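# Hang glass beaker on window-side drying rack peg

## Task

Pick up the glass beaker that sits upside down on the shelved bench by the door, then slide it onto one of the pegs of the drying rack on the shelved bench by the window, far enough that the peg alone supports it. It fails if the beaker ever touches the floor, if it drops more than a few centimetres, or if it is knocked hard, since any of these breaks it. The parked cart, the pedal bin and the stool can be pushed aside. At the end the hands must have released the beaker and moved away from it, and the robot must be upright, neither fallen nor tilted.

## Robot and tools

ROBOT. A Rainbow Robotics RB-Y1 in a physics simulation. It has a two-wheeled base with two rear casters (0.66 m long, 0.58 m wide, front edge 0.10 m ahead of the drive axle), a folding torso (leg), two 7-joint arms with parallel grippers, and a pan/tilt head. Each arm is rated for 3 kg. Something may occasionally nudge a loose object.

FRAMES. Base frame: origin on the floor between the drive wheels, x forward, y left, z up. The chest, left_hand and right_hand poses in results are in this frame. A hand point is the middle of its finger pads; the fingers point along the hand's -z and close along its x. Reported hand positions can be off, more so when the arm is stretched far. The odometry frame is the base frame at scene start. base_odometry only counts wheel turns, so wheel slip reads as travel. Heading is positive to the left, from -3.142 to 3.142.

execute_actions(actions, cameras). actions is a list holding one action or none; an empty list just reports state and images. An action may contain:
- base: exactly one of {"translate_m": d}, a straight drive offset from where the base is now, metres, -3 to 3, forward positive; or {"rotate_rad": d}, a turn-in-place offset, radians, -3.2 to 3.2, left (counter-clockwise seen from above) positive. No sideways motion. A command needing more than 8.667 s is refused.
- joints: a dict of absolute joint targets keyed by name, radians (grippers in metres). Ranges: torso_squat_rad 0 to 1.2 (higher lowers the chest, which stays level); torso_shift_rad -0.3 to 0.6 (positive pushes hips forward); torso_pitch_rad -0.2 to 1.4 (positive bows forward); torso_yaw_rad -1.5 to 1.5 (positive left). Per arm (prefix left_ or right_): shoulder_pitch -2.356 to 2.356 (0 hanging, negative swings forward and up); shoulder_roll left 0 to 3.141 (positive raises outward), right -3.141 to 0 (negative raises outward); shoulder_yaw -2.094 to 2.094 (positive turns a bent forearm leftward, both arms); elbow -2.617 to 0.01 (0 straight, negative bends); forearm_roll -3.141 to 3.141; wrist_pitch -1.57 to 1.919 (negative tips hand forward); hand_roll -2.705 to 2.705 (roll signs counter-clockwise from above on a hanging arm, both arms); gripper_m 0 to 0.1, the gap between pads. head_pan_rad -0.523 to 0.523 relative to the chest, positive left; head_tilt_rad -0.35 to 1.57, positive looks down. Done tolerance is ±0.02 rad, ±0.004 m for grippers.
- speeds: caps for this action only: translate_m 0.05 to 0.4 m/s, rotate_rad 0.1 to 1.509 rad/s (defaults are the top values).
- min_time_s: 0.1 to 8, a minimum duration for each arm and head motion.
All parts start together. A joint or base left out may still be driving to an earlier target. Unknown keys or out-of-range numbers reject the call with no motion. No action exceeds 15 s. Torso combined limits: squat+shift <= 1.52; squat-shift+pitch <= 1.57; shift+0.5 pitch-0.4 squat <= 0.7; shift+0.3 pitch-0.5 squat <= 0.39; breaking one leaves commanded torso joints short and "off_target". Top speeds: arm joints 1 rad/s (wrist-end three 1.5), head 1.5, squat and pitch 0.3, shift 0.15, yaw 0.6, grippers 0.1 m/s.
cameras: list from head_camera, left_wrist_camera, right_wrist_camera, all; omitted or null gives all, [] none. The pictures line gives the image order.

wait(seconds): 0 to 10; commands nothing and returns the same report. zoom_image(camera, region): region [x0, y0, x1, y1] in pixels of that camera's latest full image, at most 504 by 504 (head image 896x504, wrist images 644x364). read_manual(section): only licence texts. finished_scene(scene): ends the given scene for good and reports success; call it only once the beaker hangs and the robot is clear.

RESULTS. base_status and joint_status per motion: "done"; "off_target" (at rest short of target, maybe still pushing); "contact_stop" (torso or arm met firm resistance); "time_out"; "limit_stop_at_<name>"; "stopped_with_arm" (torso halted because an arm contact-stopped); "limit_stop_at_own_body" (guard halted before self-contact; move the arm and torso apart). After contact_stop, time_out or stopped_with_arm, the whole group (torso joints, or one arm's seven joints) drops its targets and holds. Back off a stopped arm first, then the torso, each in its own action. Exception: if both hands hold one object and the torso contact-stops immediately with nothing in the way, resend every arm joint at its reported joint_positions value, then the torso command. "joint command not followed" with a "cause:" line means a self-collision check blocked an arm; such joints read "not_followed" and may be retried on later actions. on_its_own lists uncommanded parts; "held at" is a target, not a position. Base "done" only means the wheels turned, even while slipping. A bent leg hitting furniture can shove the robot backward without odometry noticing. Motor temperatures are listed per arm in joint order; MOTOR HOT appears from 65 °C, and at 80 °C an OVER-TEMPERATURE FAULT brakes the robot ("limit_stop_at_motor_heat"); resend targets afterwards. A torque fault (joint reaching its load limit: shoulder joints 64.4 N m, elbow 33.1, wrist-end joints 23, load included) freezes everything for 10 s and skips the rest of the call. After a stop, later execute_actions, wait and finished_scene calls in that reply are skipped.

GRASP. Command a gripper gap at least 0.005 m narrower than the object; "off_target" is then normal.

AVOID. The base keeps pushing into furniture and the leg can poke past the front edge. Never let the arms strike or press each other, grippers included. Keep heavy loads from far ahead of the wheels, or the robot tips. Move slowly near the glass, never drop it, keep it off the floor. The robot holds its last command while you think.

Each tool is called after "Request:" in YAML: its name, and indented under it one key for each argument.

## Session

Request:
execute_actions:
  actions: []

Scene clock: 0.00 s.
Motor temperatures (°C, as the motors report them): left_arm=[34 36 33 34 37 37 41] | right_arm=[35 32 33 29 38 43 42]
base_odometry: x=+0.000 y=+0.000 heading=+0.000 (m, m, rad; odometry frame)
base_status: not commanded
joint_positions: torso_squat_rad=+0.350 torso_shift_rad=+0.001 torso_pitch_rad=+0.002 torso_yaw_rad=+0.000 left_shoulder_pitch_rad=-0.001 left_shoulder_roll_rad=+0.006 left_shoulder_yaw_rad=+0.040 left_elbow_rad=-0.255 left_forearm_roll_rad=+0.041 left_wrist_pitch_rad=+0.051 left_hand_roll_rad=-0.001 left_gripper_m=+0.101 right_shoulder_pitch_rad=-0.031 right_shoulder_roll_rad=-0.037 right_shoulder_yaw_rad=-0.007 right_elbow_rad=-0.237 right_forearm_roll_rad=-0.041 right_wrist_pitch_rad=+0.003 right_hand_roll_rad=+0.040 right_gripper_m=+0.101 head_pan_rad=+0.000 head_tilt_rad=+0.401
joint_status: not commanded
chest: x=-0.2268 y=-0.0007 z=+1.2475 quat_wxyz=(+1.000, +0.001, +0.001, +0.000) (m; base frame)
left_hand: x=-0.1151 y=+0.2283 z=+0.5704 quat_wxyz=(+0.994, +0.002, -0.101, +0.039) (m; base frame)
right_hand: x=-0.0916 y=-0.2478 z=+0.5748 quat_wxyz=(+0.991, -0.018, -0.130, +0.003) (m; base frame)
pictures: head_camera, left_wrist_camera, right_wrist_camera
camera_calibration (this result's frames):
head_camera: T_world_to_cam=[[0.0215777, -0.999718, 0.00989138, -0.0169533], [-0.384238, -0.0174263, -0.923069, 1.3157], [0.922982, 0.0161171, -0.384506, 0.694012], [0, 0, 0, 1]] pos_world=[-0.13465, -0.00520612, 1.48151]
left_wrist_camera: T_world_to_cam=[[0.985525, 0.0936887, 0.141288, 0.0149493], [-0.0240514, -0.747719, 0.66358, -0.181596], [0.167814, -0.657373, -0.734642, 0.67946], [0, 0, 0, 1]] pos_world=[-0.133123, 0.309475, 0.617551]
right_wrist_camera: T_world_to_cam=[[-0.962424, 0.0610859, -0.26459, 0.0892076], [-0.116705, 0.78675, 0.60614, -0.131953], [0.245193, 0.614242, -0.750058, 0.692755], [0, 0, 0, 1]] pos_world=[-0.0994024, -0.327154, 0.623191]
Images, in order (width x height): head_camera 896x504, left_wrist_camera 644x364, right_wrist_camera 644x364.

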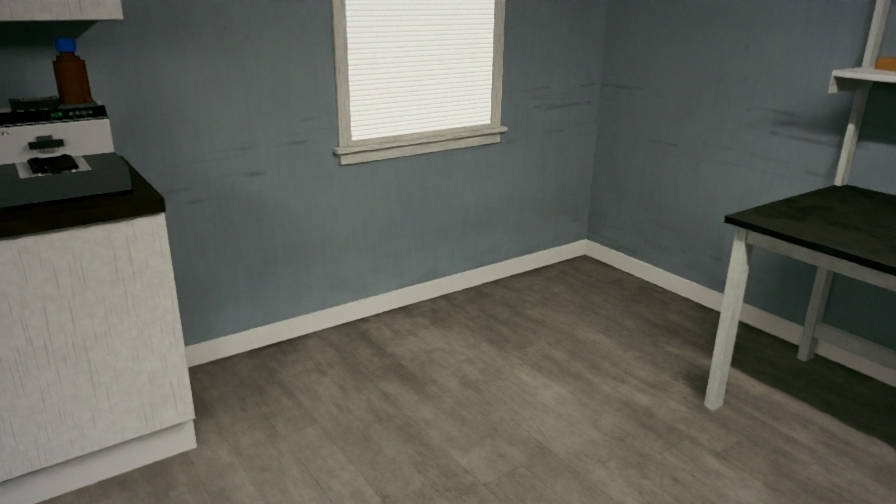

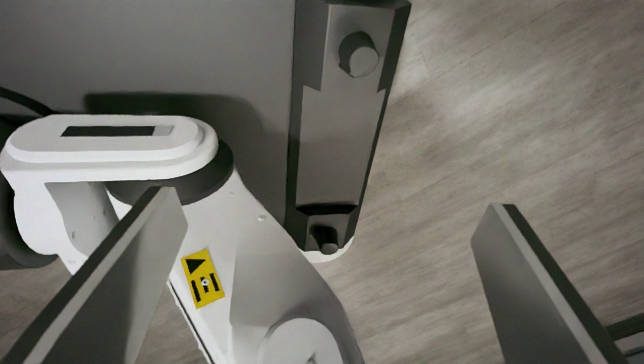

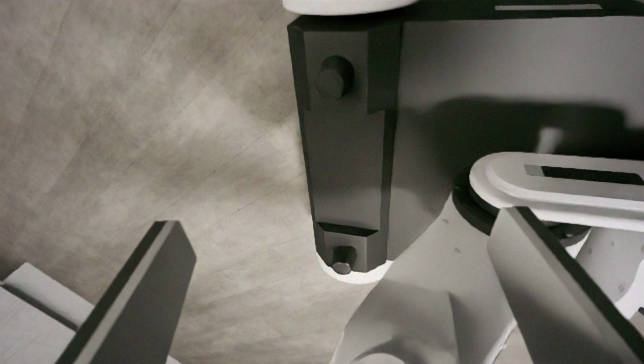

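Request:
execute_actions:
  actions:
    - {"joints":{"head_pan_rad":-0.52,"head_tilt_rad":0.35}}
  cameras: ["head_camera"]

Request:
execute_actions:
  actions:
    - {"base":{"rotate_rad":2.4},"joints":{"head_pan_rad":0,"head_tilt_rad":0.35,"torso_squat_rad":0.05}}
  cameras: ["head_camera"]

Scene clock: 1.37 s.
Motor temperatures (°C, as the motors report them): left_arm=[34 36 33 34 37 37 41] | right_arm=[35 32 33 29 38 43 42]
base_odometry: x=+0.000 y=+0.000 heading=+0.000 (m, m, rad; odometry frame)
base_status: not commanded
joint_positions: torso_squat_rad=+0.350 torso_shift_rad=+0.001 torso_pitch_rad=+0.002 torso_yaw_rad=+0.000 left_shoulder_pitch_rad=-0.001 left_shoulder_roll_rad=+0.006 left_shoulder_yaw_rad=+0.040 left_elbow_rad=-0.255 left_forearm_roll_rad=+0.041 left_wrist_pitch_rad=+0.051 left_hand_roll_rad=-0.001 left_gripper_m=+0.101 right_shoulder_pitch_rad=-0.031 right_shoulder_roll_rad=-0.037 right_shoulder_yaw_rad=-0.007 right_elbow_rad=-0.237 right_forearm_roll_rad=-0.041 right_wrist_pitch_rad=+0.003 right_hand_roll_rad=+0.040 right_gripper_m=+0.101 head_pan_rad=-0.520 head_tilt_rad=+0.350
joint_status: all done
chest: x=-0.2268 y=-0.0007 z=+1.2475 quat_wxyz=(+1.000, +0.001, +0.001, +0.000) (m; base frame)
left_hand: x=-0.1151 y=+0.2283 z=+0.5704 quat_wxyz=(+0.994, +0.002, -0.101, +0.039) (m; base frame)
right_hand: x=-0.0916 y=-0.2478 z=+0.5748 quat_wxyz=(+0.991, -0.018, -0.130, +0.003) (m; base frame)
pictures: head_camera
camera_calibration (this result's frames):
head_camera: T_world_to_cam=[[-0.478758, -0.877866, 0.0119563, -0.122104], [-0.30179, 0.151767, -0.941217, 1.35899], [0.824448, -0.454223, -0.337591, 0.605516], [0, 0, 0, 1]] pos_world=[-0.147546, -0.0383999, 1.48498]
Images, in order (width x height): head_camera 896x504.

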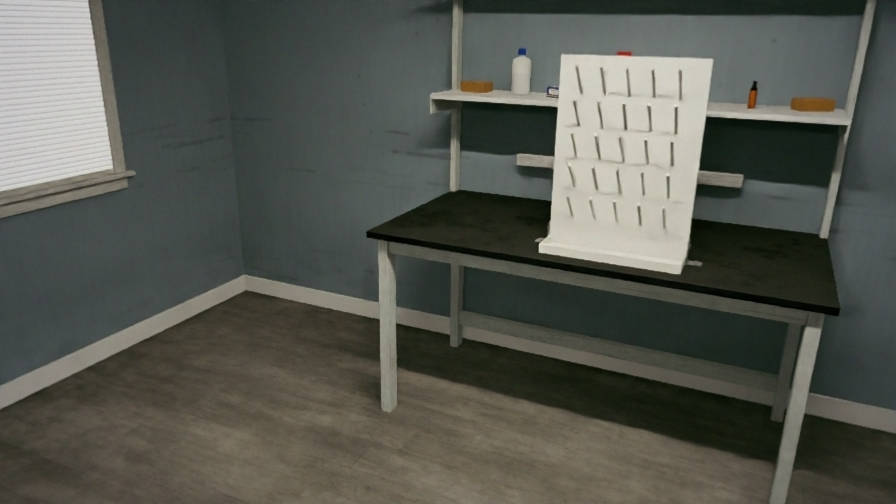

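Scene clock: 6.33 s.
Motor temperatures (°C, as the motors report them): left_arm=[34 36 33 34 37 37 41] | right_arm=[35 32 33 29 38 43 42]
base_odometry: x=+0.000 y=+0.000 heading=+2.399 (m, m, rad; odometry frame)
base_status: done
joint_positions: torso_squat_rad=+0.050 torso_shift_rad=+0.001 torso_pitch_rad=+0.002 torso_yaw_rad=+0.000 left_shoulder_pitch_rad=-0.001 left_shoulder_roll_rad=+0.006 left_shoulder_yaw_rad=+0.040 left_elbow_rad=-0.255 left_forearm_roll_rad=+0.041 left_wrist_pitch_rad=+0.051 left_hand_roll_rad=-0.001 left_gripper_m=+0.101 right_shoulder_pitch_rad=-0.031 right_shoulder_roll_rad=-0.038 right_shoulder_yaw_rad=-0.007 right_elbow_rad=-0.237 right_forearm_roll_rad=-0.041 right_wrist_pitch_rad=+0.003 right_hand_roll_rad=+0.040 right_gripper_m=+0.101 head_pan_rad=+0.000 head_tilt_rad=+0.350
joint_status: all done
chest: x=-0.2268 y=-0.0007 z=+1.2891 quat_wxyz=(+1.000, +0.001, +0.001, +0.000) (m; base frame)
left_hand: x=-0.1151 y=+0.2282 z=+0.6119 quat_wxyz=(+0.994, +0.002, -0.101, +0.039) (m; base frame)
right_hand: x=-0.0916 y=-0.2479 z=+0.6163 quat_wxyz=(+0.991, -0.018, -0.130, +0.003) (m; base frame)
pictures: head_camera
camera_calibration (this result's frames):
head_camera: T_world_to_cam=[[0.0205891, -0.999728, 0.010962, -0.0191799], [-0.337035, -0.0172629, -0.941334, 1.39088], [0.941267, 0.0156867, -0.337299, 0.643438], [0, 0, 0, 1]] pos_world=[-0.136477, -0.00525758, 1.52652]
Images, in order (width x height): head_camera 896x504.

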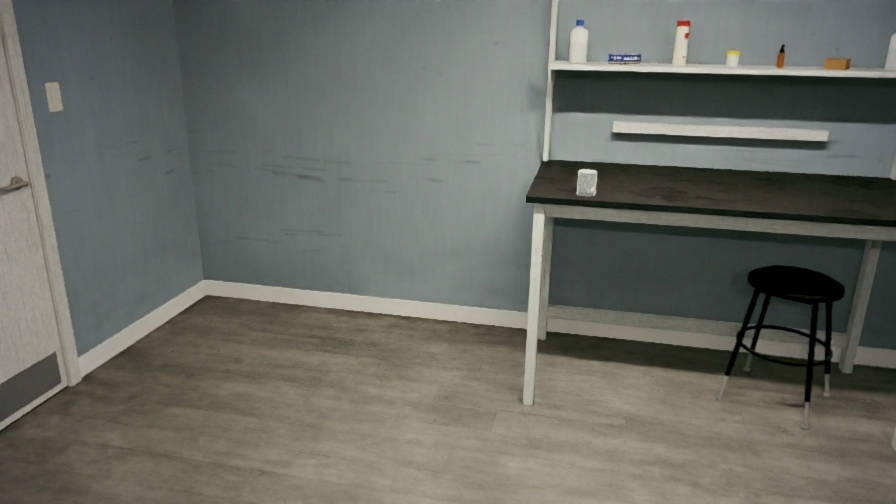

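Request:
execute_actions:
  actions:
    - {"base":{"rotate_rad":-0.3}}
  cameras: []

Request:
execute_actions:
  actions:
    - {"base":{"translate_m":1.75},"joints":{"left_shoulder_pitch_rad":-1.22,"left_shoulder_roll_rad":0.225,"left_shoulder_yaw_rad":0.327,"left_elbow_rad":-0.55,"left_forearm_roll_rad":0,"left_wrist_pitch_rad":1.75,"left_hand_roll_rad":0,"head_tilt_rad":0.6,"head_pan_rad":0.2},"min_time_s":4}
  cameras: ["head_camera"]

Scene clock: 9.53 s.
Motor temperatures (°C, as the motors report them): left_arm=[34 36 33 34 37 37 41] | right_arm=[35 32 33 29 38 43 42]
base_odometry: x=+0.000 y=+0.000 heading=+2.101 (m, m, rad; odometry frame)
base_status: done
joint_positions: torso_squat_rad=+0.050 torso_shift_rad=+0.001 torso_pitch_rad=+0.002 torso_yaw_rad=+0.000 left_shoulder_pitch_rad=-0.001 left_shoulder_roll_rad=+0.006 left_shoulder_yaw_rad=+0.040 left_elbow_rad=-0.255 left_forearm_roll_rad=+0.041 left_wrist_pitch_rad=+0.051 left_hand_roll_rad=-0.001 left_gripper_m=+0.101 right_shoulder_pitch_rad=-0.031 right_shoulder_roll_rad=-0.038 right_shoulder_yaw_rad=-0.007 right_elbow_rad=-0.237 right_forearm_roll_rad=-0.041 right_wrist_pitch_rad=+0.003 right_hand_roll_rad=+0.040 right_gripper_m=+0.101 head_pan_rad=+0.000 head_tilt_rad=+0.350
joint_status: not commanded
chest: x=-0.2268 y=-0.0007 z=+1.2891 quat_wxyz=(+1.000, +0.000, +0.001, +0.000) (m; base frame)
left_hand: x=-0.1151 y=+0.2282 z=+0.6119 quat_wxyz=(+0.994, +0.002, -0.101, +0.039) (m; base frame)
right_hand: x=-0.0916 y=-0.2479 z=+0.6163 quat_wxyz=(+0.991, -0.018, -0.130, +0.003) (m; base frame)
pictures: none
No camera images: the call's "cameras" was empty. Leave "cameras" out to get every camera's image.

Scene clock: 15.47 s.
Motor temperatures (°C, as the motors report them): left_arm=[34 36 33 35 37 37 41] | right_arm=[35 32 33 29 38 44 42]
base_odometry: x=-0.887 y=+1.509 heading=+2.102 (m, m, rad; odometry frame)
base_status: done
joint_positions: torso_squat_rad=+0.050 torso_shift_rad=+0.001 torso_pitch_rad=+0.002 torso_yaw_rad=+0.000 left_shoulder_pitch_rad=-1.220 left_shoulder_roll_rad=+0.225 left_shoulder_yaw_rad=+0.327 left_elbow_rad=-0.550 left_forearm_roll_rad=+0.000 left_wrist_pitch_rad=+1.750 left_hand_roll_rad=+0.000 left_gripper_m=+0.101 right_shoulder_pitch_rad=-0.031 right_shoulder_roll_rad=-0.038 right_shoulder_yaw_rad=-0.007 right_elbow_rad=-0.237 right_forearm_roll_rad=-0.041 right_wrist_pitch_rad=+0.003 right_hand_roll_rad=+0.040 right_gripper_m=+0.101 head_pan_rad=+0.200 head_tilt_rad=+0.600
joint_status: all done
chest: x=-0.2266 y=-0.0007 z=+1.2891 quat_wxyz=(+1.000, +0.000, +0.001, +0.000) (m; base frame)
left_hand: x=+0.2986 y=+0.2196 z=+1.0813 quat_wxyz=(+1.000, +0.001, +0.001, +0.000) (m; base frame)
right_hand: x=-0.0916 y=-0.2479 z=+0.6163 quat_wxyz=(+0.991, -0.018, -0.130, +0.003) (m; base frame)
pictures: head_camera
camera_calibration (this result's frames):
head_camera: T_world_to_cam=[[0.221074, -0.975243, 0.00519109, 0.0304411], [-0.544738, -0.127896, -0.828796, 1.18083], [0.808942, 0.180398, -0.559526, 0.947308], [0, 0, 0, 1]] pos_world=[-0.129802, 0.0098192, 1.50856]
Images, in order (width x height): head_camera 896x504.

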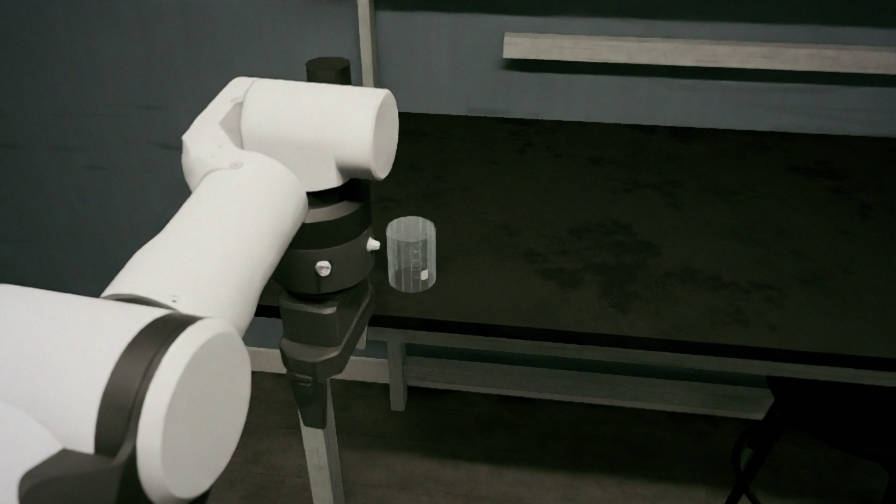

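Request:
execute_actions:
  actions:
    - {"base":{"translate_m":0.385},"joints":{"torso_yaw_rad":0.036,"torso_squat_rad":0.2,"head_tilt_rad":0.8}}
  cameras: ["head_camera","left_wrist_camera"]

Scene clock: 18.67 s.
Motor temperatures (°C, as the motors report them): left_arm=[34 36 33 35 37 37 41] | right_arm=[35 32 33 29 38 44 42]
base_odometry: x=-1.082 y=+1.841 heading=+2.104 (m, m, rad; odometry frame)
base_status: done
joint_positions: torso_squat_rad=+0.200 torso_shift_rad=+0.001 torso_pitch_rad=+0.002 torso_yaw_rad=+0.036 left_shoulder_pitch_rad=-1.220 left_shoulder_roll_rad=+0.225 left_shoulder_yaw_rad=+0.327 left_elbow_rad=-0.550 left_forearm_roll_rad=+0.000 left_wrist_pitch_rad=+1.750 left_hand_roll_rad=+0.000 left_gripper_m=+0.101 right_shoulder_pitch_rad=-0.031 right_shoulder_roll_rad=-0.037 right_shoulder_yaw_rad=-0.007 right_elbow_rad=-0.237 right_forearm_roll_rad=-0.041 right_wrist_pitch_rad=+0.003 right_hand_roll_rad=+0.040 right_gripper_m=+0.101 head_pan_rad=+0.200 head_tilt_rad=+0.800
joint_status: all done
chest: x=-0.2267 y=-0.0007 z=+1.2760 quat_wxyz=(+1.000, +0.001, +0.001, +0.018) (m; base frame)
left_hand: x=+0.2904 y=+0.2383 z=+1.0683 quat_wxyz=(+1.000, +0.001, +0.001, +0.018) (m; base frame)
right_hand: x=-0.0827 y=-0.2428 z=+0.6033 quat_wxyz=(+0.991, -0.015, -0.130, +0.021) (m; base frame)
pictures: head_camera, left_wrist_camera
camera_calibration (this result's frames):
head_camera: T_world_to_cam=[[0.256751, -0.966478, 0.000451562, 0.0455848], [-0.688961, -0.183354, -0.701224, 0.952296], [0.6778, 0.179729, -0.712941, 1.13954], [0, 0, 0, 1]] pos_world=[-0.127992, 0.0138557, 1.48018]
left_wrist_camera: T_world_to_cam=[[0.996595, 0.0520742, -0.0639229, -0.229996], [0.0814124, -0.744092, 0.663099, -0.525683], [-0.0130342, -0.666045, -0.745798, 1.0503], [0, 0, 0, 1]] pos_world=[0.2857, 0.320369, 1.11719]
Images, in order (width x height): head_camera 896x504, left_wrist_camera 644x364.

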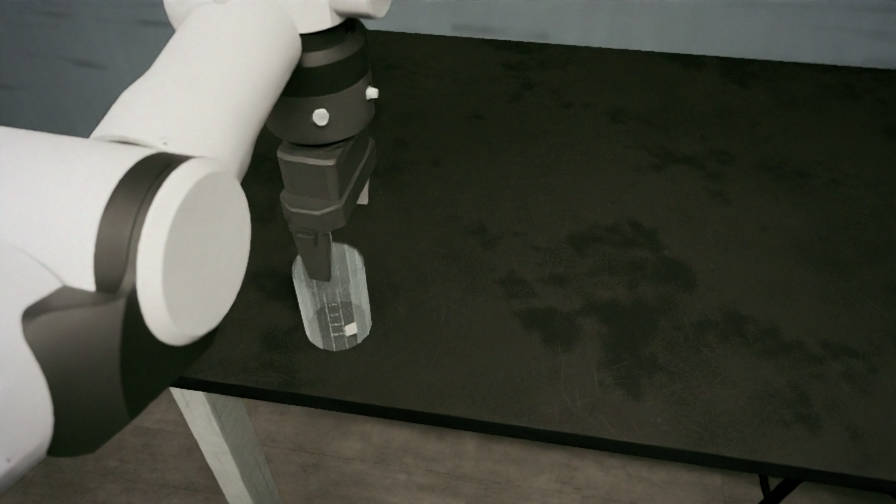

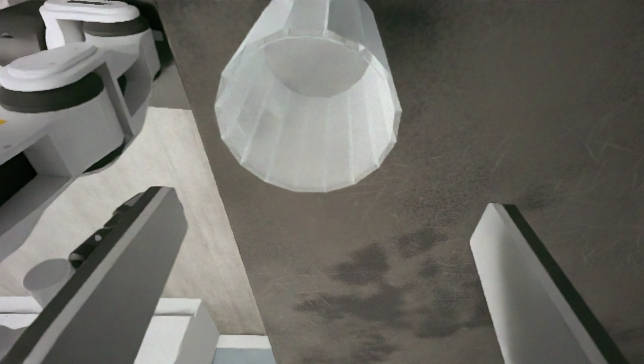

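Request:
execute_actions:
  actions:
    - {"joints":{"torso_yaw_rad":0.074,"torso_squat_rad":0.35}}
  cameras: ["left_wrist_camera"]

Scene clock: 20.37 s.
Motor temperatures (°C, as the motors report them): left_arm=[34 36 33 35 37 37 41] | right_arm=[35 32 33 29 38 44 42]
base_odometry: x=-1.082 y=+1.841 heading=+2.104 (m, m, rad; odometry frame)
base_status: not commanded
joint_positions: torso_squat_rad=+0.350 torso_shift_rad=+0.001 torso_pitch_rad=+0.002 torso_yaw_rad=+0.074 left_shoulder_pitch_rad=-1.220 left_shoulder_roll_rad=+0.225 left_shoulder_yaw_rad=+0.327 left_elbow_rad=-0.550 left_forearm_roll_rad=+0.000 left_wrist_pitch_rad=+1.750 left_hand_roll_rad=+0.000 left_gripper_m=+0.101 right_shoulder_pitch_rad=-0.031 right_shoulder_roll_rad=-0.037 right_shoulder_yaw_rad=-0.007 right_elbow_rad=-0.237 right_forearm_roll_rad=-0.041 right_wrist_pitch_rad=+0.003 right_hand_roll_rad=+0.040 right_gripper_m=+0.101 head_pan_rad=+0.200 head_tilt_rad=+0.800
joint_status: all done
chest: x=-0.2268 y=-0.0007 z=+1.2475 quat_wxyz=(+0.999, +0.001, +0.001, +0.037) (m; base frame)
left_hand: x=+0.2808 y=+0.2578 z=+1.0400 quat_wxyz=(+0.999, +0.001, +0.001, +0.037) (m; base frame)
right_hand: x=-0.0736 y=-0.2371 z=+0.5748 quat_wxyz=(+0.991, -0.013, -0.131, +0.040) (m; base frame)
pictures: left_wrist_camera
camera_calibration (this result's frames):
left_wrist_camera: T_world_to_cam=[[0.993917, 0.089888, -0.0636328, -0.232604], [0.109422, -0.74051, 0.663077, -0.500387], [0.0124819, -0.666006, -0.745842, 1.03491], [0, 0, 0, 1]] pos_world=[0.273024, 0.339623, 1.08887]
Images, in order (width x height): left_wrist_camera 644x364.

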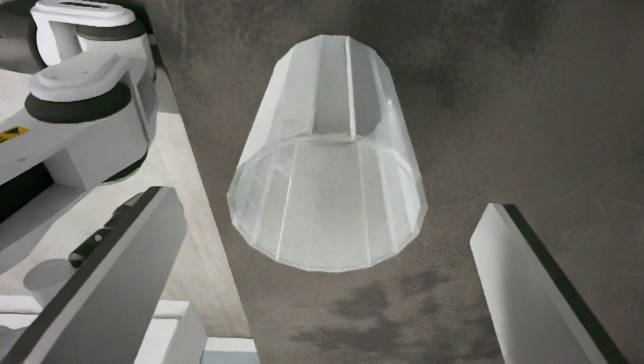

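Request:
execute_actions:
  actions:
    - {"joints":{"torso_squat_rad":0.525}}
  cameras: []

Request:
execute_actions:
  actions:
    - {"joints":{"left_gripper_m":0.058}}
  cameras: ["left_wrist_camera"]

Scene clock: 22.63 s.
Motor temperatures (°C, as the motors report them): left_arm=[34 36 33 35 37 37 41] | right_arm=[35 32 33 29 38 44 42]
base_odometry: x=-1.082 y=+1.841 heading=+2.104 (m, m, rad; odometry frame)
base_status: not commanded
joint_positions: torso_squat_rad=+0.525 torso_shift_rad=+0.001 torso_pitch_rad=+0.002 torso_yaw_rad=+0.074 left_shoulder_pitch_rad=-1.220 left_shoulder_roll_rad=+0.225 left_shoulder_yaw_rad=+0.327 left_elbow_rad=-0.550 left_forearm_roll_rad=+0.000 left_wrist_pitch_rad=+1.750 left_hand_roll_rad=+0.000 left_gripper_m=+0.101 right_shoulder_pitch_rad=-0.031 right_shoulder_roll_rad=-0.037 right_shoulder_yaw_rad=-0.007 right_elbow_rad=-0.237 right_forearm_roll_rad=-0.041 right_wrist_pitch_rad=+0.003 right_hand_roll_rad=+0.040 right_gripper_m=+0.101 head_pan_rad=+0.200 head_tilt_rad=+0.800
joint_status: all done
chest: x=-0.2269 y=-0.0006 z=+1.1957 quat_wxyz=(+0.999, +0.001, +0.001, +0.037) (m; base frame)
left_hand: x=+0.2808 y=+0.2579 z=+0.9881 quat_wxyz=(+0.999, +0.001, +0.001, +0.037) (m; base frame)
right_hand: x=-0.0737 y=-0.2371 z=+0.5230 quat_wxyz=(+0.991, -0.013, -0.131, +0.040) (m; base frame)
pictures: none
No camera images: the call's "cameras" was empty. Leave "cameras" out to get every camera's image.

Scene clock: 23.53 s.
Motor temperatures (°C, as the motors report them): left_arm=[34 36 33 35 37 37 41] | right_arm=[35 32 33 29 38 44 42]
base_odometry: x=-1.082 y=+1.841 heading=+2.104 (m, m, rad; odometry frame)
base_status: not commanded
joint_positions: torso_squat_rad=+0.525 torso_shift_rad=+0.001 torso_pitch_rad=+0.002 torso_yaw_rad=+0.074 left_shoulder_pitch_rad=-1.220 left_shoulder_roll_rad=+0.225 left_shoulder_yaw_rad=+0.327 left_elbow_rad=-0.550 left_forearm_roll_rad=+0.000 left_wrist_pitch_rad=+1.750 left_hand_roll_rad=+0.000 left_gripper_m=+0.071 right_shoulder_pitch_rad=-0.031 right_shoulder_roll_rad=-0.037 right_shoulder_yaw_rad=-0.007 right_elbow_rad=-0.237 right_forearm_roll_rad=-0.041 right_wrist_pitch_rad=+0.003 right_hand_roll_rad=+0.040 right_gripper_m=+0.101 head_pan_rad=+0.200 head_tilt_rad=+0.800
joint_status: left_gripper_m off_target (ended at +0.071, target +0.058)
chest: x=-0.2269 y=-0.0006 z=+1.1957 quat_wxyz=(+0.999, +0.001, +0.001, +0.037) (m; base frame)
left_hand: x=+0.2808 y=+0.2578 z=+0.9881 quat_wxyz=(+0.999, +0.001, +0.001, +0.037) (m; base frame)
right_hand: x=-0.0737 y=-0.2371 z=+0.5230 quat_wxyz=(+0.991, -0.013, -0.131, +0.040) (m; base frame)
pictures: left_wrist_camera
camera_calibration (this result's frames):
left_wrist_camera: T_world_to_cam=[[0.993919, 0.0898843, -0.0636109, -0.235878], [0.109405, -0.740512, 0.663078, -0.465989], [0.0124957, -0.666005, -0.745842, 0.996269], [0, 0, 0, 1]] pos_world=[0.272975, 0.339652, 1.03704]
Images, in order (width x height): left_wrist_camera 644x364.

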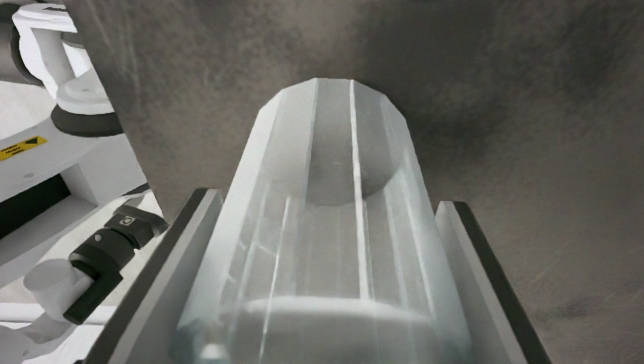

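Request:
execute_actions:
  actions:
    - {"base":{"translate_m":-0.5},"joints":{"torso_squat_rad":0.05}}
  cameras: ["left_wrist_camera"]

Request:
execute_actions:
  actions:
    - {"base":{"rotate_rad":-3.09},"joints":{"torso_yaw_rad":0,"head_pan_rad":0,"head_tilt_rad":0.3,"left_shoulder_pitch_rad":-0.318,"left_shoulder_roll_rad":0.03,"left_shoulder_yaw_rad":0.107,"left_elbow_rad":-1.4,"left_wrist_pitch_rad":1.6},"min_time_s":3}
  cameras: ["head_camera"]

Scene clock: 27.00 s.
Motor temperatures (°C, as the motors report them): left_arm=[34 36 33 35 37 37 41] | right_arm=[35 32 33 29 38 44 42]
base_odometry: x=-0.828 y=+1.410 heading=+2.106 (m, m, rad; odometry frame)
base_status: done
joint_positions: torso_squat_rad=+0.050 torso_shift_rad=+0.001 torso_pitch_rad=+0.002 torso_yaw_rad=+0.074 left_shoulder_pitch_rad=-1.220 left_shoulder_roll_rad=+0.225 left_shoulder_yaw_rad=+0.327 left_elbow_rad=-0.550 left_forearm_roll_rad=+0.000 left_wrist_pitch_rad=+1.750 left_hand_roll_rad=+0.000 left_gripper_m=+0.071 right_shoulder_pitch_rad=-0.031 right_shoulder_roll_rad=-0.038 right_shoulder_yaw_rad=-0.007 right_elbow_rad=-0.237 right_forearm_roll_rad=-0.041 right_wrist_pitch_rad=+0.003 right_hand_roll_rad=+0.040 right_gripper_m=+0.101 head_pan_rad=+0.200 head_tilt_rad=+0.800
joint_status: all done
chest: x=-0.2267 y=-0.0007 z=+1.2891 quat_wxyz=(+0.999, +0.001, +0.001, +0.037) (m; base frame)
left_hand: x=+0.2808 y=+0.2579 z=+1.0814 quat_wxyz=(+0.999, +0.001, +0.001, +0.037) (m; base frame)
right_hand: x=-0.0737 y=-0.2371 z=+0.6163 quat_wxyz=(+0.991, -0.013, -0.131, +0.040) (m; base frame)
pictures: left_wrist_camera
camera_calibration (this result's frames):
left_wrist_camera: T_world_to_cam=[[0.993883, 0.0900203, -0.0639734, -0.229652], [0.109748, -0.740495, 0.663041, -0.527863], [0.0123152, -0.666006, -0.745845, 1.06587], [0, 0, 0, 1]] pos_world=[0.273053, 0.339669, 1.13028]
Images, in order (width x height): left_wrist_camera 644x364.

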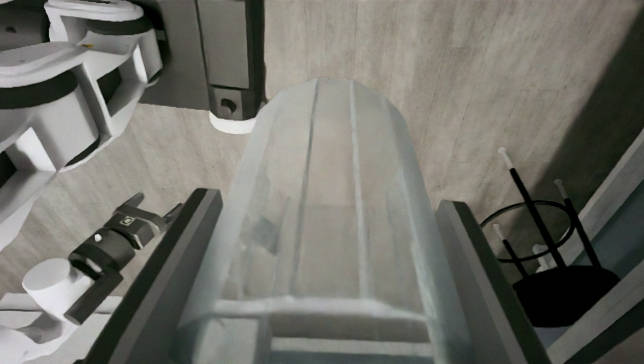

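Scene clock: 32.43 s.
Motor temperatures (°C, as the motors report them): left_arm=[34 36 33 35 37 37 41] | right_arm=[35 32 33 29 38 44 42]
base_odometry: x=-0.828 y=+1.410 heading=-0.984 (m, m, rad; odometry frame)
base_status: done
joint_positions: torso_squat_rad=+0.050 torso_shift_rad=+0.001 torso_pitch_rad=+0.002 torso_yaw_rad=+0.000 left_shoulder_pitch_rad=-0.318 left_shoulder_roll_rad=+0.030 left_shoulder_yaw_rad=+0.107 left_elbow_rad=-1.400 left_forearm_roll_rad=+0.000 left_wrist_pitch_rad=+1.600 left_hand_roll_rad=+0.000 left_gripper_m=+0.071 right_shoulder_pitch_rad=-0.031 right_shoulder_roll_rad=-0.038 right_shoulder_yaw_rad=-0.007 right_elbow_rad=-0.237 right_forearm_roll_rad=-0.041 right_wrist_pitch_rad=+0.003 right_hand_roll_rad=+0.040 right_gripper_m=+0.101 head_pan_rad=+0.000 head_tilt_rad=+0.300
joint_status: all done
chest: x=-0.2268 y=-0.0007 z=+1.2891 quat_wxyz=(+1.000, +0.000, +0.001, +0.000) (m; base frame)
left_hand: x=+0.1652 y=+0.2277 z=+0.8875 quat_wxyz=(+0.999, +0.007, -0.050, +0.002) (m; base frame)
right_hand: x=-0.0916 y=-0.2479 z=+0.6164 quat_wxyz=(+0.991, -0.018, -0.130, +0.003) (m; base frame)
pictures: head_camera
camera_calibration (this result's frames):
head_camera: T_world_to_cam=[[0.0200379, -0.999727, 0.012043, -0.0208475], [-0.289537, -0.0173318, -0.95701, 1.42393], [0.956957, 0.0156896, -0.289805, 0.57594], [0, 0, 0, 1]] pos_world=[-0.138453, -0.0051989, 1.52987]
Images, in order (width x height): head_camera 896x504.

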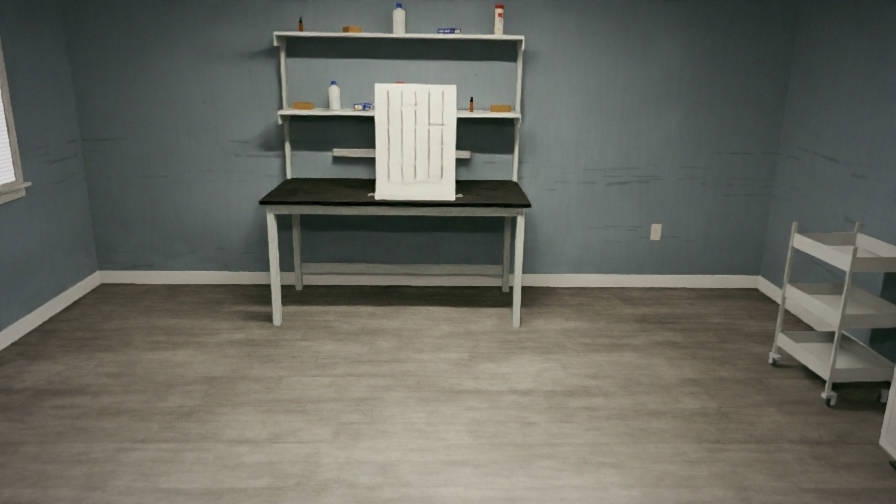

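Request:
execute_actions:
  actions:
    - {"base":{"translate_m":2.75},"joints":{"left_shoulder_pitch_rad":-1.573,"left_shoulder_roll_rad":0.35,"left_shoulder_yaw_rad":0.349,"left_elbow_rad":-1.027,"left_wrist_pitch_rad":1.79,"head_pan_rad":0.25,"head_tilt_rad":0.25},"min_time_s":6.5}
  cameras: ["head_camera"]

Scene clock: 41.43 s.
Motor temperatures (°C, as the motors report them): left_arm=[34 36 33 35 37 37 41] | right_arm=[35 32 33 29 38 44 42]
base_odometry: x=+0.695 y=-0.880 heading=-0.984 (m, m, rad; odometry frame)
base_status: done
joint_positions: torso_squat_rad=+0.050 torso_shift_rad=+0.001 torso_pitch_rad=+0.002 torso_yaw_rad=+0.000 left_shoulder_pitch_rad=-1.573 left_shoulder_roll_rad=+0.350 left_shoulder_yaw_rad=+0.349 left_elbow_rad=-1.027 left_forearm_roll_rad=+0.000 left_wrist_pitch_rad=+1.790 left_hand_roll_rad=+0.000 left_gripper_m=+0.071 right_shoulder_pitch_rad=-0.031 right_shoulder_roll_rad=-0.038 right_shoulder_yaw_rad=-0.007 right_elbow_rad=-0.237 right_forearm_roll_rad=-0.041 right_wrist_pitch_rad=+0.003 right_hand_roll_rad=+0.040 right_gripper_m=+0.101 head_pan_rad=+0.250 head_tilt_rad=+0.250
joint_status: all done
chest: x=-0.2266 y=-0.0007 z=+1.2891 quat_wxyz=(+1.000, +0.000, +0.001, +0.000) (m; base frame)
left_hand: x=+0.3752 y=+0.2190 z=+1.4438 quat_wxyz=(+0.920, +0.001, -0.393, +0.000) (m; base frame)
right_hand: x=-0.0916 y=-0.2479 z=+0.6163 quat_wxyz=(+0.991, -0.018, -0.130, +0.003) (m; base frame)
pictures: head_camera
camera_calibration (this result's frames):
head_camera: T_world_to_cam=[[0.265971, -0.963899, 0.0125762, 0.028609], [-0.229608, -0.0760161, -0.97031, 1.45598], [0.936237, 0.255186, -0.241537, 0.499823], [0, 0, 0, 1]] pos_world=[-0.141257, 0.0107063, 1.53312]
Images, in order (width x height): head_camera 896x504.

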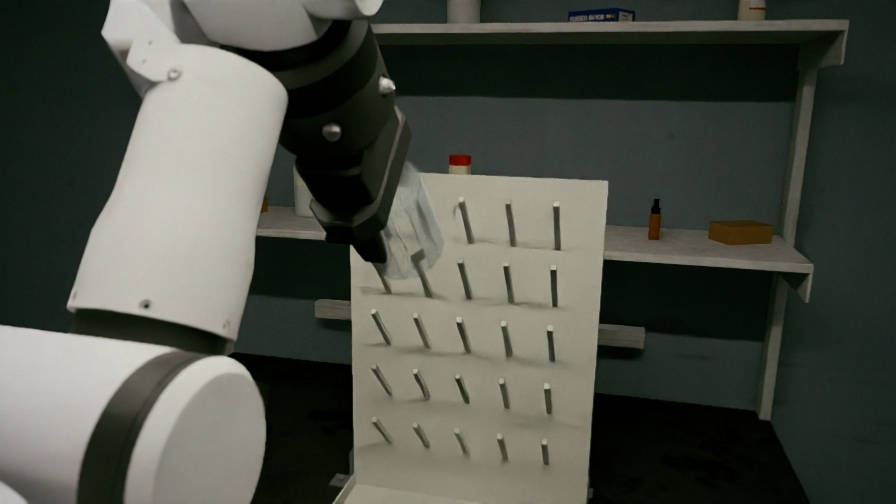

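Request:
execute_actions:
  actions:
    - {"base":{"translate_m":0.36},"joints":{"torso_yaw_rad":-0.03,"head_pan_rad":0.35}}
  cameras: ["head_camera","left_wrist_camera"]

Scene clock: 44.37 s.
Motor temperatures (°C, as the motors report them): left_arm=[34 36 33 35 37 37 41] | right_arm=[35 32 33 29 38 44 42]
base_odometry: x=+0.894 y=-1.180 heading=-0.985 (m, m, rad; odometry frame)
base_status: done
joint_positions: torso_squat_rad=+0.050 torso_shift_rad=+0.001 torso_pitch_rad=+0.002 torso_yaw_rad=-0.030 left_shoulder_pitch_rad=-1.573 left_shoulder_roll_rad=+0.350 left_shoulder_yaw_rad=+0.349 left_elbow_rad=-1.027 left_forearm_roll_rad=+0.000 left_wrist_pitch_rad=+1.790 left_hand_roll_rad=+0.000 left_gripper_m=+0.071 right_shoulder_pitch_rad=-0.031 right_shoulder_roll_rad=-0.038 right_shoulder_yaw_rad=-0.007 right_elbow_rad=-0.237 right_forearm_roll_rad=-0.041 right_wrist_pitch_rad=+0.003 right_hand_roll_rad=+0.040 right_gripper_m=+0.101 head_pan_rad=+0.350 head_tilt_rad=+0.250
joint_status: all done
chest: x=-0.2265 y=-0.0007 z=+1.2891 quat_wxyz=(+1.000, +0.000, +0.001, -0.015) (m; base frame)
left_hand: x=+0.3816 y=+0.2010 z=+1.4438 quat_wxyz=(+0.920, -0.005, -0.393, -0.014) (m; base frame)
right_hand: x=-0.0991 y=-0.2519 z=+0.6163 quat_wxyz=(+0.991, -0.020, -0.130, -0.012) (m; base frame)
pictures: head_camera, left_wrist_camera
camera_calibration (this result's frames):
head_camera: T_world_to_cam=[[0.332757, -0.942931, 0.0124333, 0.0418334], [-0.223748, -0.0917541, -0.970319, 1.45713], [0.916084, 0.320098, -0.24151, 0.49588], [0, 0, 0, 1]] pos_world=[-0.142159, 0.0144134, 1.53312]
left_wrist_camera: T_world_to_cam=[[0.734435, -0.00670528, 0.678646, -1.25525], [-0.465483, -0.732669, 0.49651, -0.362974], [0.493893, -0.680552, -0.541219, 0.820757], [0, 0, 0, 1]] pos_world=[0.347574, 0.284211, 1.4763]
Images, in order (width x height): head_camera 896x504, left_wrist_camera 644x364.

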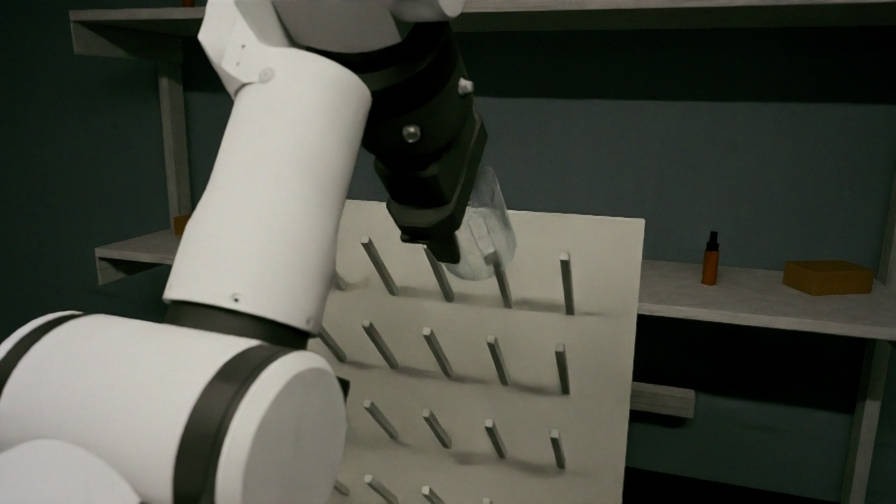

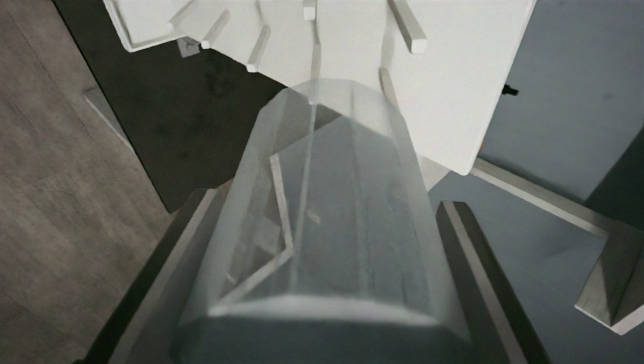

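Request:
execute_actions:
  actions:
    - {"base":{"translate_m":0.088},"joints":{"torso_yaw_rad":-0.015,"torso_squat_rad":0.245},"speeds":{"translate_m":0.12}}
  cameras: ["head_camera","left_wrist_camera"]

Scene clock: 47.93 s.
Motor temperatures (°C, as the motors report them): left_arm=[35 36 33 35 37 37 41] | right_arm=[35 32 33 29 38 44 42]
base_odometry: x=+0.943 y=-1.253 heading=-0.985 (m, m, rad; odometry frame)
base_status: done
joint_positions: torso_squat_rad=+0.245 torso_shift_rad=+0.001 torso_pitch_rad=+0.002 torso_yaw_rad=-0.015 left_shoulder_pitch_rad=-1.573 left_shoulder_roll_rad=+0.350 left_shoulder_yaw_rad=+0.349 left_elbow_rad=-1.027 left_forearm_roll_rad=+0.000 left_wrist_pitch_rad=+1.790 left_hand_roll_rad=+0.000 left_gripper_m=+0.071 right_shoulder_pitch_rad=-0.031 right_shoulder_roll_rad=-0.038 right_shoulder_yaw_rad=-0.007 right_elbow_rad=-0.237 right_forearm_roll_rad=-0.041 right_wrist_pitch_rad=+0.003 right_hand_roll_rad=+0.040 right_gripper_m=+0.101 head_pan_rad=+0.350 head_tilt_rad=+0.250
joint_status: all done
chest: x=-0.2267 y=-0.0007 z=+1.2690 quat_wxyz=(+1.000, +0.000, +0.001, -0.008) (m; base frame)
left_hand: x=+0.3783 y=+0.2100 z=+1.4240 quat_wxyz=(+0.920, -0.002, -0.393, -0.007) (m; base frame)
right_hand: x=-0.0953 y=-0.2499 z=+0.5963 quat_wxyz=(+0.991, -0.019, -0.130, -0.004) (m; base frame)
pictures: head_camera, left_wrist_camera
camera_calibration (this result's frames):
head_camera: T_world_to_cam=[[0.346776, -0.937865, 0.0125019, 0.0452379], [-0.22208, -0.0950498, -0.970384, 1.43812], [0.911277, 0.33373, -0.241242, 0.489756], [0, 0, 0, 1]] pos_world=[-0.142612, 0.0156741, 1.51312]
left_wrist_camera: T_world_to_cam=[[0.734259, 0.00422719, 0.678856, -1.24185], [-0.454647, -0.739545, 0.496357, -0.350444], [0.504143, -0.673094, -0.541095, 0.812169], [0, 0, 0, 1]] pos_world=[0.343059, 0.292747, 1.45644]
Images, in order (width x height): head_camera 896x504, left_wrist_camera 644x364.

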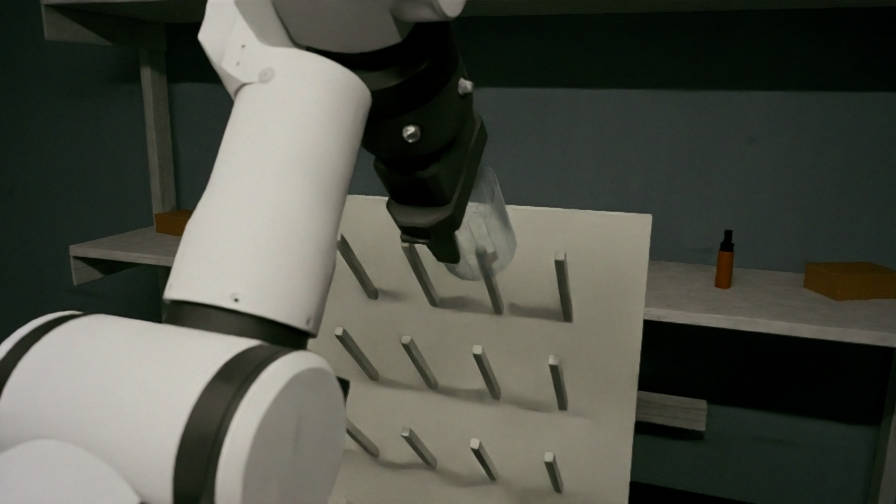

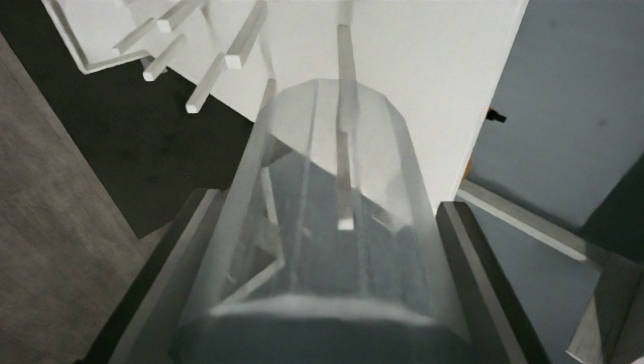

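Request:
execute_actions:
  actions:
    - {"base":{"translate_m":0.033},"joints":{"torso_squat_rad":0.405},"speeds":{"translate_m":0.05}}
  cameras: ["head_camera","left_wrist_camera"]

Scene clock: 49.63 s.
Motor temperatures (°C, as the motors report them): left_arm=[35 36 33 35 37 37 41] | right_arm=[35 32 33 29 38 44 42]
base_odometry: x=+0.961 y=-1.281 heading=-0.986 (m, m, rad; odometry frame)
base_status: done
joint_positions: torso_squat_rad=+0.405 torso_shift_rad=+0.001 torso_pitch_rad=+0.002 torso_yaw_rad=-0.015 left_shoulder_pitch_rad=-1.573 left_shoulder_roll_rad=+0.350 left_shoulder_yaw_rad=+0.349 left_elbow_rad=-1.027 left_forearm_roll_rad=+0.000 left_wrist_pitch_rad=+1.790 left_hand_roll_rad=+0.000 left_gripper_m=+0.071 right_shoulder_pitch_rad=-0.031 right_shoulder_roll_rad=-0.038 right_shoulder_yaw_rad=-0.007 right_elbow_rad=-0.237 right_forearm_roll_rad=-0.041 right_wrist_pitch_rad=+0.003 right_hand_roll_rad=+0.040 right_gripper_m=+0.101 head_pan_rad=+0.350 head_tilt_rad=+0.250
joint_status: all done
chest: x=-0.2267 y=-0.0007 z=+1.2333 quat_wxyz=(+1.000, +0.000, +0.001, -0.008) (m; base frame)
left_hand: x=+0.3783 y=+0.2100 z=+1.3882 quat_wxyz=(+0.920, -0.002, -0.393, -0.007) (m; base frame)
right_hand: x=-0.0953 y=-0.2499 z=+0.5606 quat_wxyz=(+0.991, -0.019, -0.130, -0.004) (m; base frame)
pictures: head_camera, left_wrist_camera
camera_calibration (this result's frames):
head_camera: T_world_to_cam=[[0.346782, -0.937862, 0.012499, 0.0457202], [-0.222085, -0.09505, -0.970383, 1.40345], [0.911274, 0.333736, -0.241247, 0.481166], [0, 0, 0, 1]] pos_world=[-0.142643, 0.0156952, 1.4774]
left_wrist_camera: T_world_to_cam=[[0.734259, 0.00423113, 0.678856, -1.21757], [-0.454643, -0.739547, 0.496357, -0.332712], [0.504146, -0.673092, -0.541095, 0.792871], [0, 0, 0, 1]] pos_world=[0.343025, 0.29277, 1.42072]
Images, in order (width x height): head_camera 896x504, left_wrist_camera 644x364.

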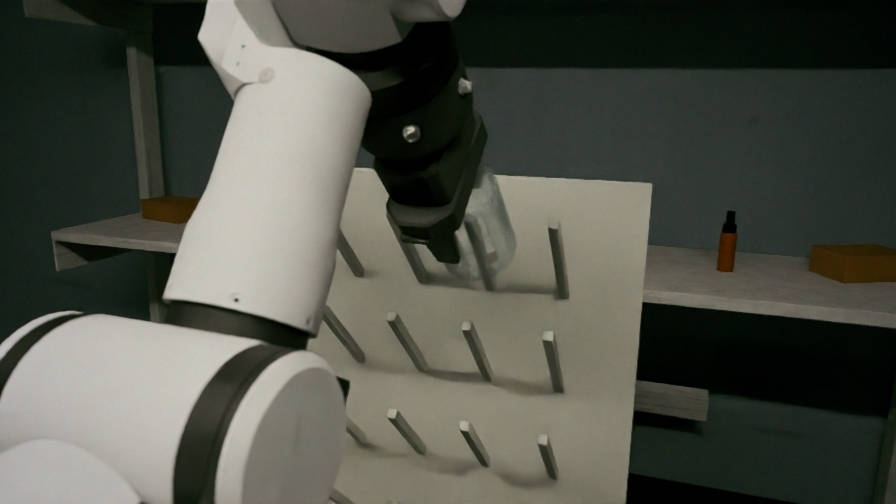

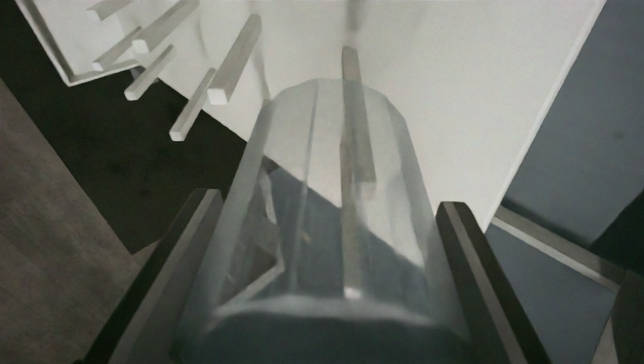

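Request:
execute_actions:
  actions:
    - {"base":{"translate_m":0.027},"joints":{"torso_squat_rad":0.52},"speeds":{"translate_m":0.05}}
  cameras: ["head_camera","left_wrist_camera"]

Scene clock: 51.23 s.
Motor temperatures (°C, as the motors report them): left_arm=[35 36 33 35 37 37 41] | right_arm=[35 32 33 29 38 44 42]
base_odometry: x=+0.976 y=-1.303 heading=-0.987 (m, m, rad; odometry frame)
base_status: done
joint_positions: torso_squat_rad=+0.520 torso_shift_rad=+0.001 torso_pitch_rad=+0.002 torso_yaw_rad=-0.015 left_shoulder_pitch_rad=-1.573 left_shoulder_roll_rad=+0.350 left_shoulder_yaw_rad=+0.349 left_elbow_rad=-1.027 left_forearm_roll_rad=+0.000 left_wrist_pitch_rad=+1.790 left_hand_roll_rad=+0.000 left_gripper_m=+0.071 right_shoulder_pitch_rad=-0.031 right_shoulder_roll_rad=-0.038 right_shoulder_yaw_rad=-0.007 right_elbow_rad=-0.237 right_forearm_roll_rad=-0.041 right_wrist_pitch_rad=+0.003 right_hand_roll_rad=+0.040 right_gripper_m=+0.101 head_pan_rad=+0.350 head_tilt_rad=+0.250
joint_status: all done
chest: x=-0.2268 y=-0.0007 z=+1.1974 quat_wxyz=(+1.000, +0.000, +0.001, -0.008) (m; base frame)
left_hand: x=+0.3782 y=+0.2101 z=+1.3523 quat_wxyz=(+0.920, -0.002, -0.393, -0.007) (m; base frame)
right_hand: x=-0.0954 y=-0.2499 z=+0.5247 quat_wxyz=(+0.991, -0.019, -0.130, -0.004) (m; base frame)
pictures: head_camera, left_wrist_camera
camera_calibration (this result's frames):
head_camera: T_world_to_cam=[[0.346793, -0.937858, 0.0125109, 0.0461975], [-0.222046, -0.0950512, -0.970392, 1.36863], [0.911279, 0.333747, -0.241211, 0.472511], [0, 0, 0, 1]] pos_world=[-0.142712, 0.015717, 1.4415]
left_wrist_camera: T_world_to_cam=[[0.734261, 0.00424653, 0.678854, -1.19315], [-0.454626, -0.739557, 0.496358, -0.314905], [0.504158, -0.673081, -0.541097, 0.773498], [0, 0, 0, 1]] pos_world=[0.342958, 0.292803, 1.38482]
Images, in order (width x height): head_camera 896x504, left_wrist_camera 644x364.

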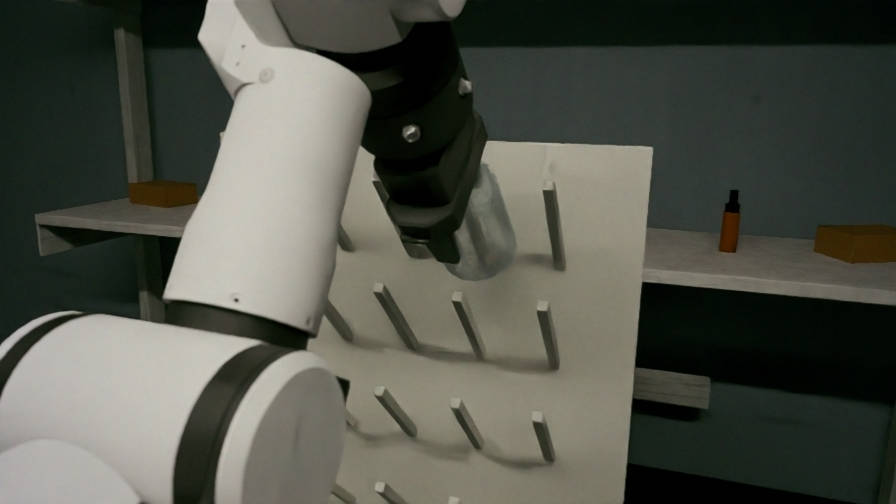

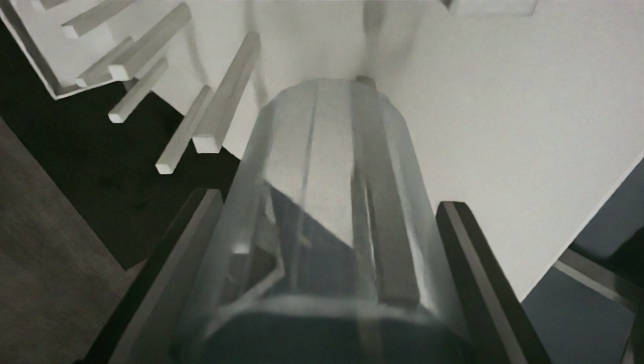

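Request:
execute_actions:
  actions:
    - {"joints":{"left_gripper_m":0.1}}
  cameras: ["left_wrist_camera"]

Scene clock: 52.37 s.
Motor temperatures (°C, as the motors report them): left_arm=[35 36 33 35 37 37 41] | right_arm=[35 32 33 29 38 44 42]
base_odometry: x=+0.976 y=-1.303 heading=-0.987 (m, m, rad; odometry frame)
base_status: not commanded
joint_positions: torso_squat_rad=+0.520 torso_shift_rad=+0.001 torso_pitch_rad=+0.002 torso_yaw_rad=-0.015 left_shoulder_pitch_rad=-1.573 left_shoulder_roll_rad=+0.350 left_shoulder_yaw_rad=+0.349 left_elbow_rad=-1.027 left_forearm_roll_rad=+0.000 left_wrist_pitch_rad=+1.790 left_hand_roll_rad=+0.000 left_gripper_m=+0.100 right_shoulder_pitch_rad=-0.031 right_shoulder_roll_rad=-0.038 right_shoulder_yaw_rad=-0.007 right_elbow_rad=-0.237 right_forearm_roll_rad=-0.041 right_wrist_pitch_rad=+0.003 right_hand_roll_rad=+0.040 right_gripper_m=+0.101 head_pan_rad=+0.350 head_tilt_rad=+0.250
joint_status: all done
chest: x=-0.2268 y=-0.0007 z=+1.1974 quat_wxyz=(+1.000, +0.000, +0.001, -0.008) (m; base frame)
left_hand: x=+0.3782 y=+0.2101 z=+1.3524 quat_wxyz=(+0.920, -0.002, -0.393, -0.007) (m; base frame)
right_hand: x=-0.0954 y=-0.2499 z=+0.5247 quat_wxyz=(+0.991, -0.019, -0.130, -0.004) (m; base frame)
pictures: left_wrist_camera
camera_calibration (this result's frames):
left_wrist_camera: T_world_to_cam=[[0.734234, 0.00424116, 0.678883, -1.19319], [-0.454651, -0.739553, 0.49634, -0.314886], [0.504175, -0.673085, -0.541077, 0.773474], [0, 0, 0, 1]] pos_world=[0.342954, 0.2928, 1.38484]
Images, in order (width x height): left_wrist_camera 644x364.

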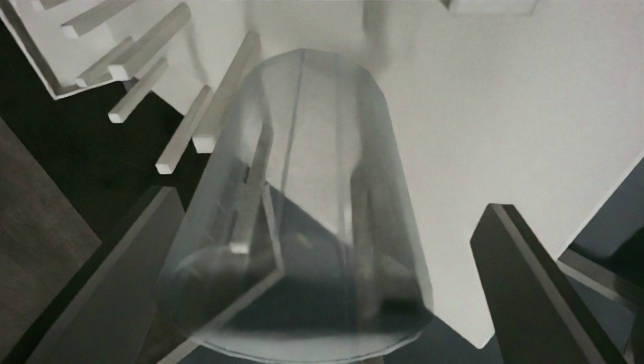

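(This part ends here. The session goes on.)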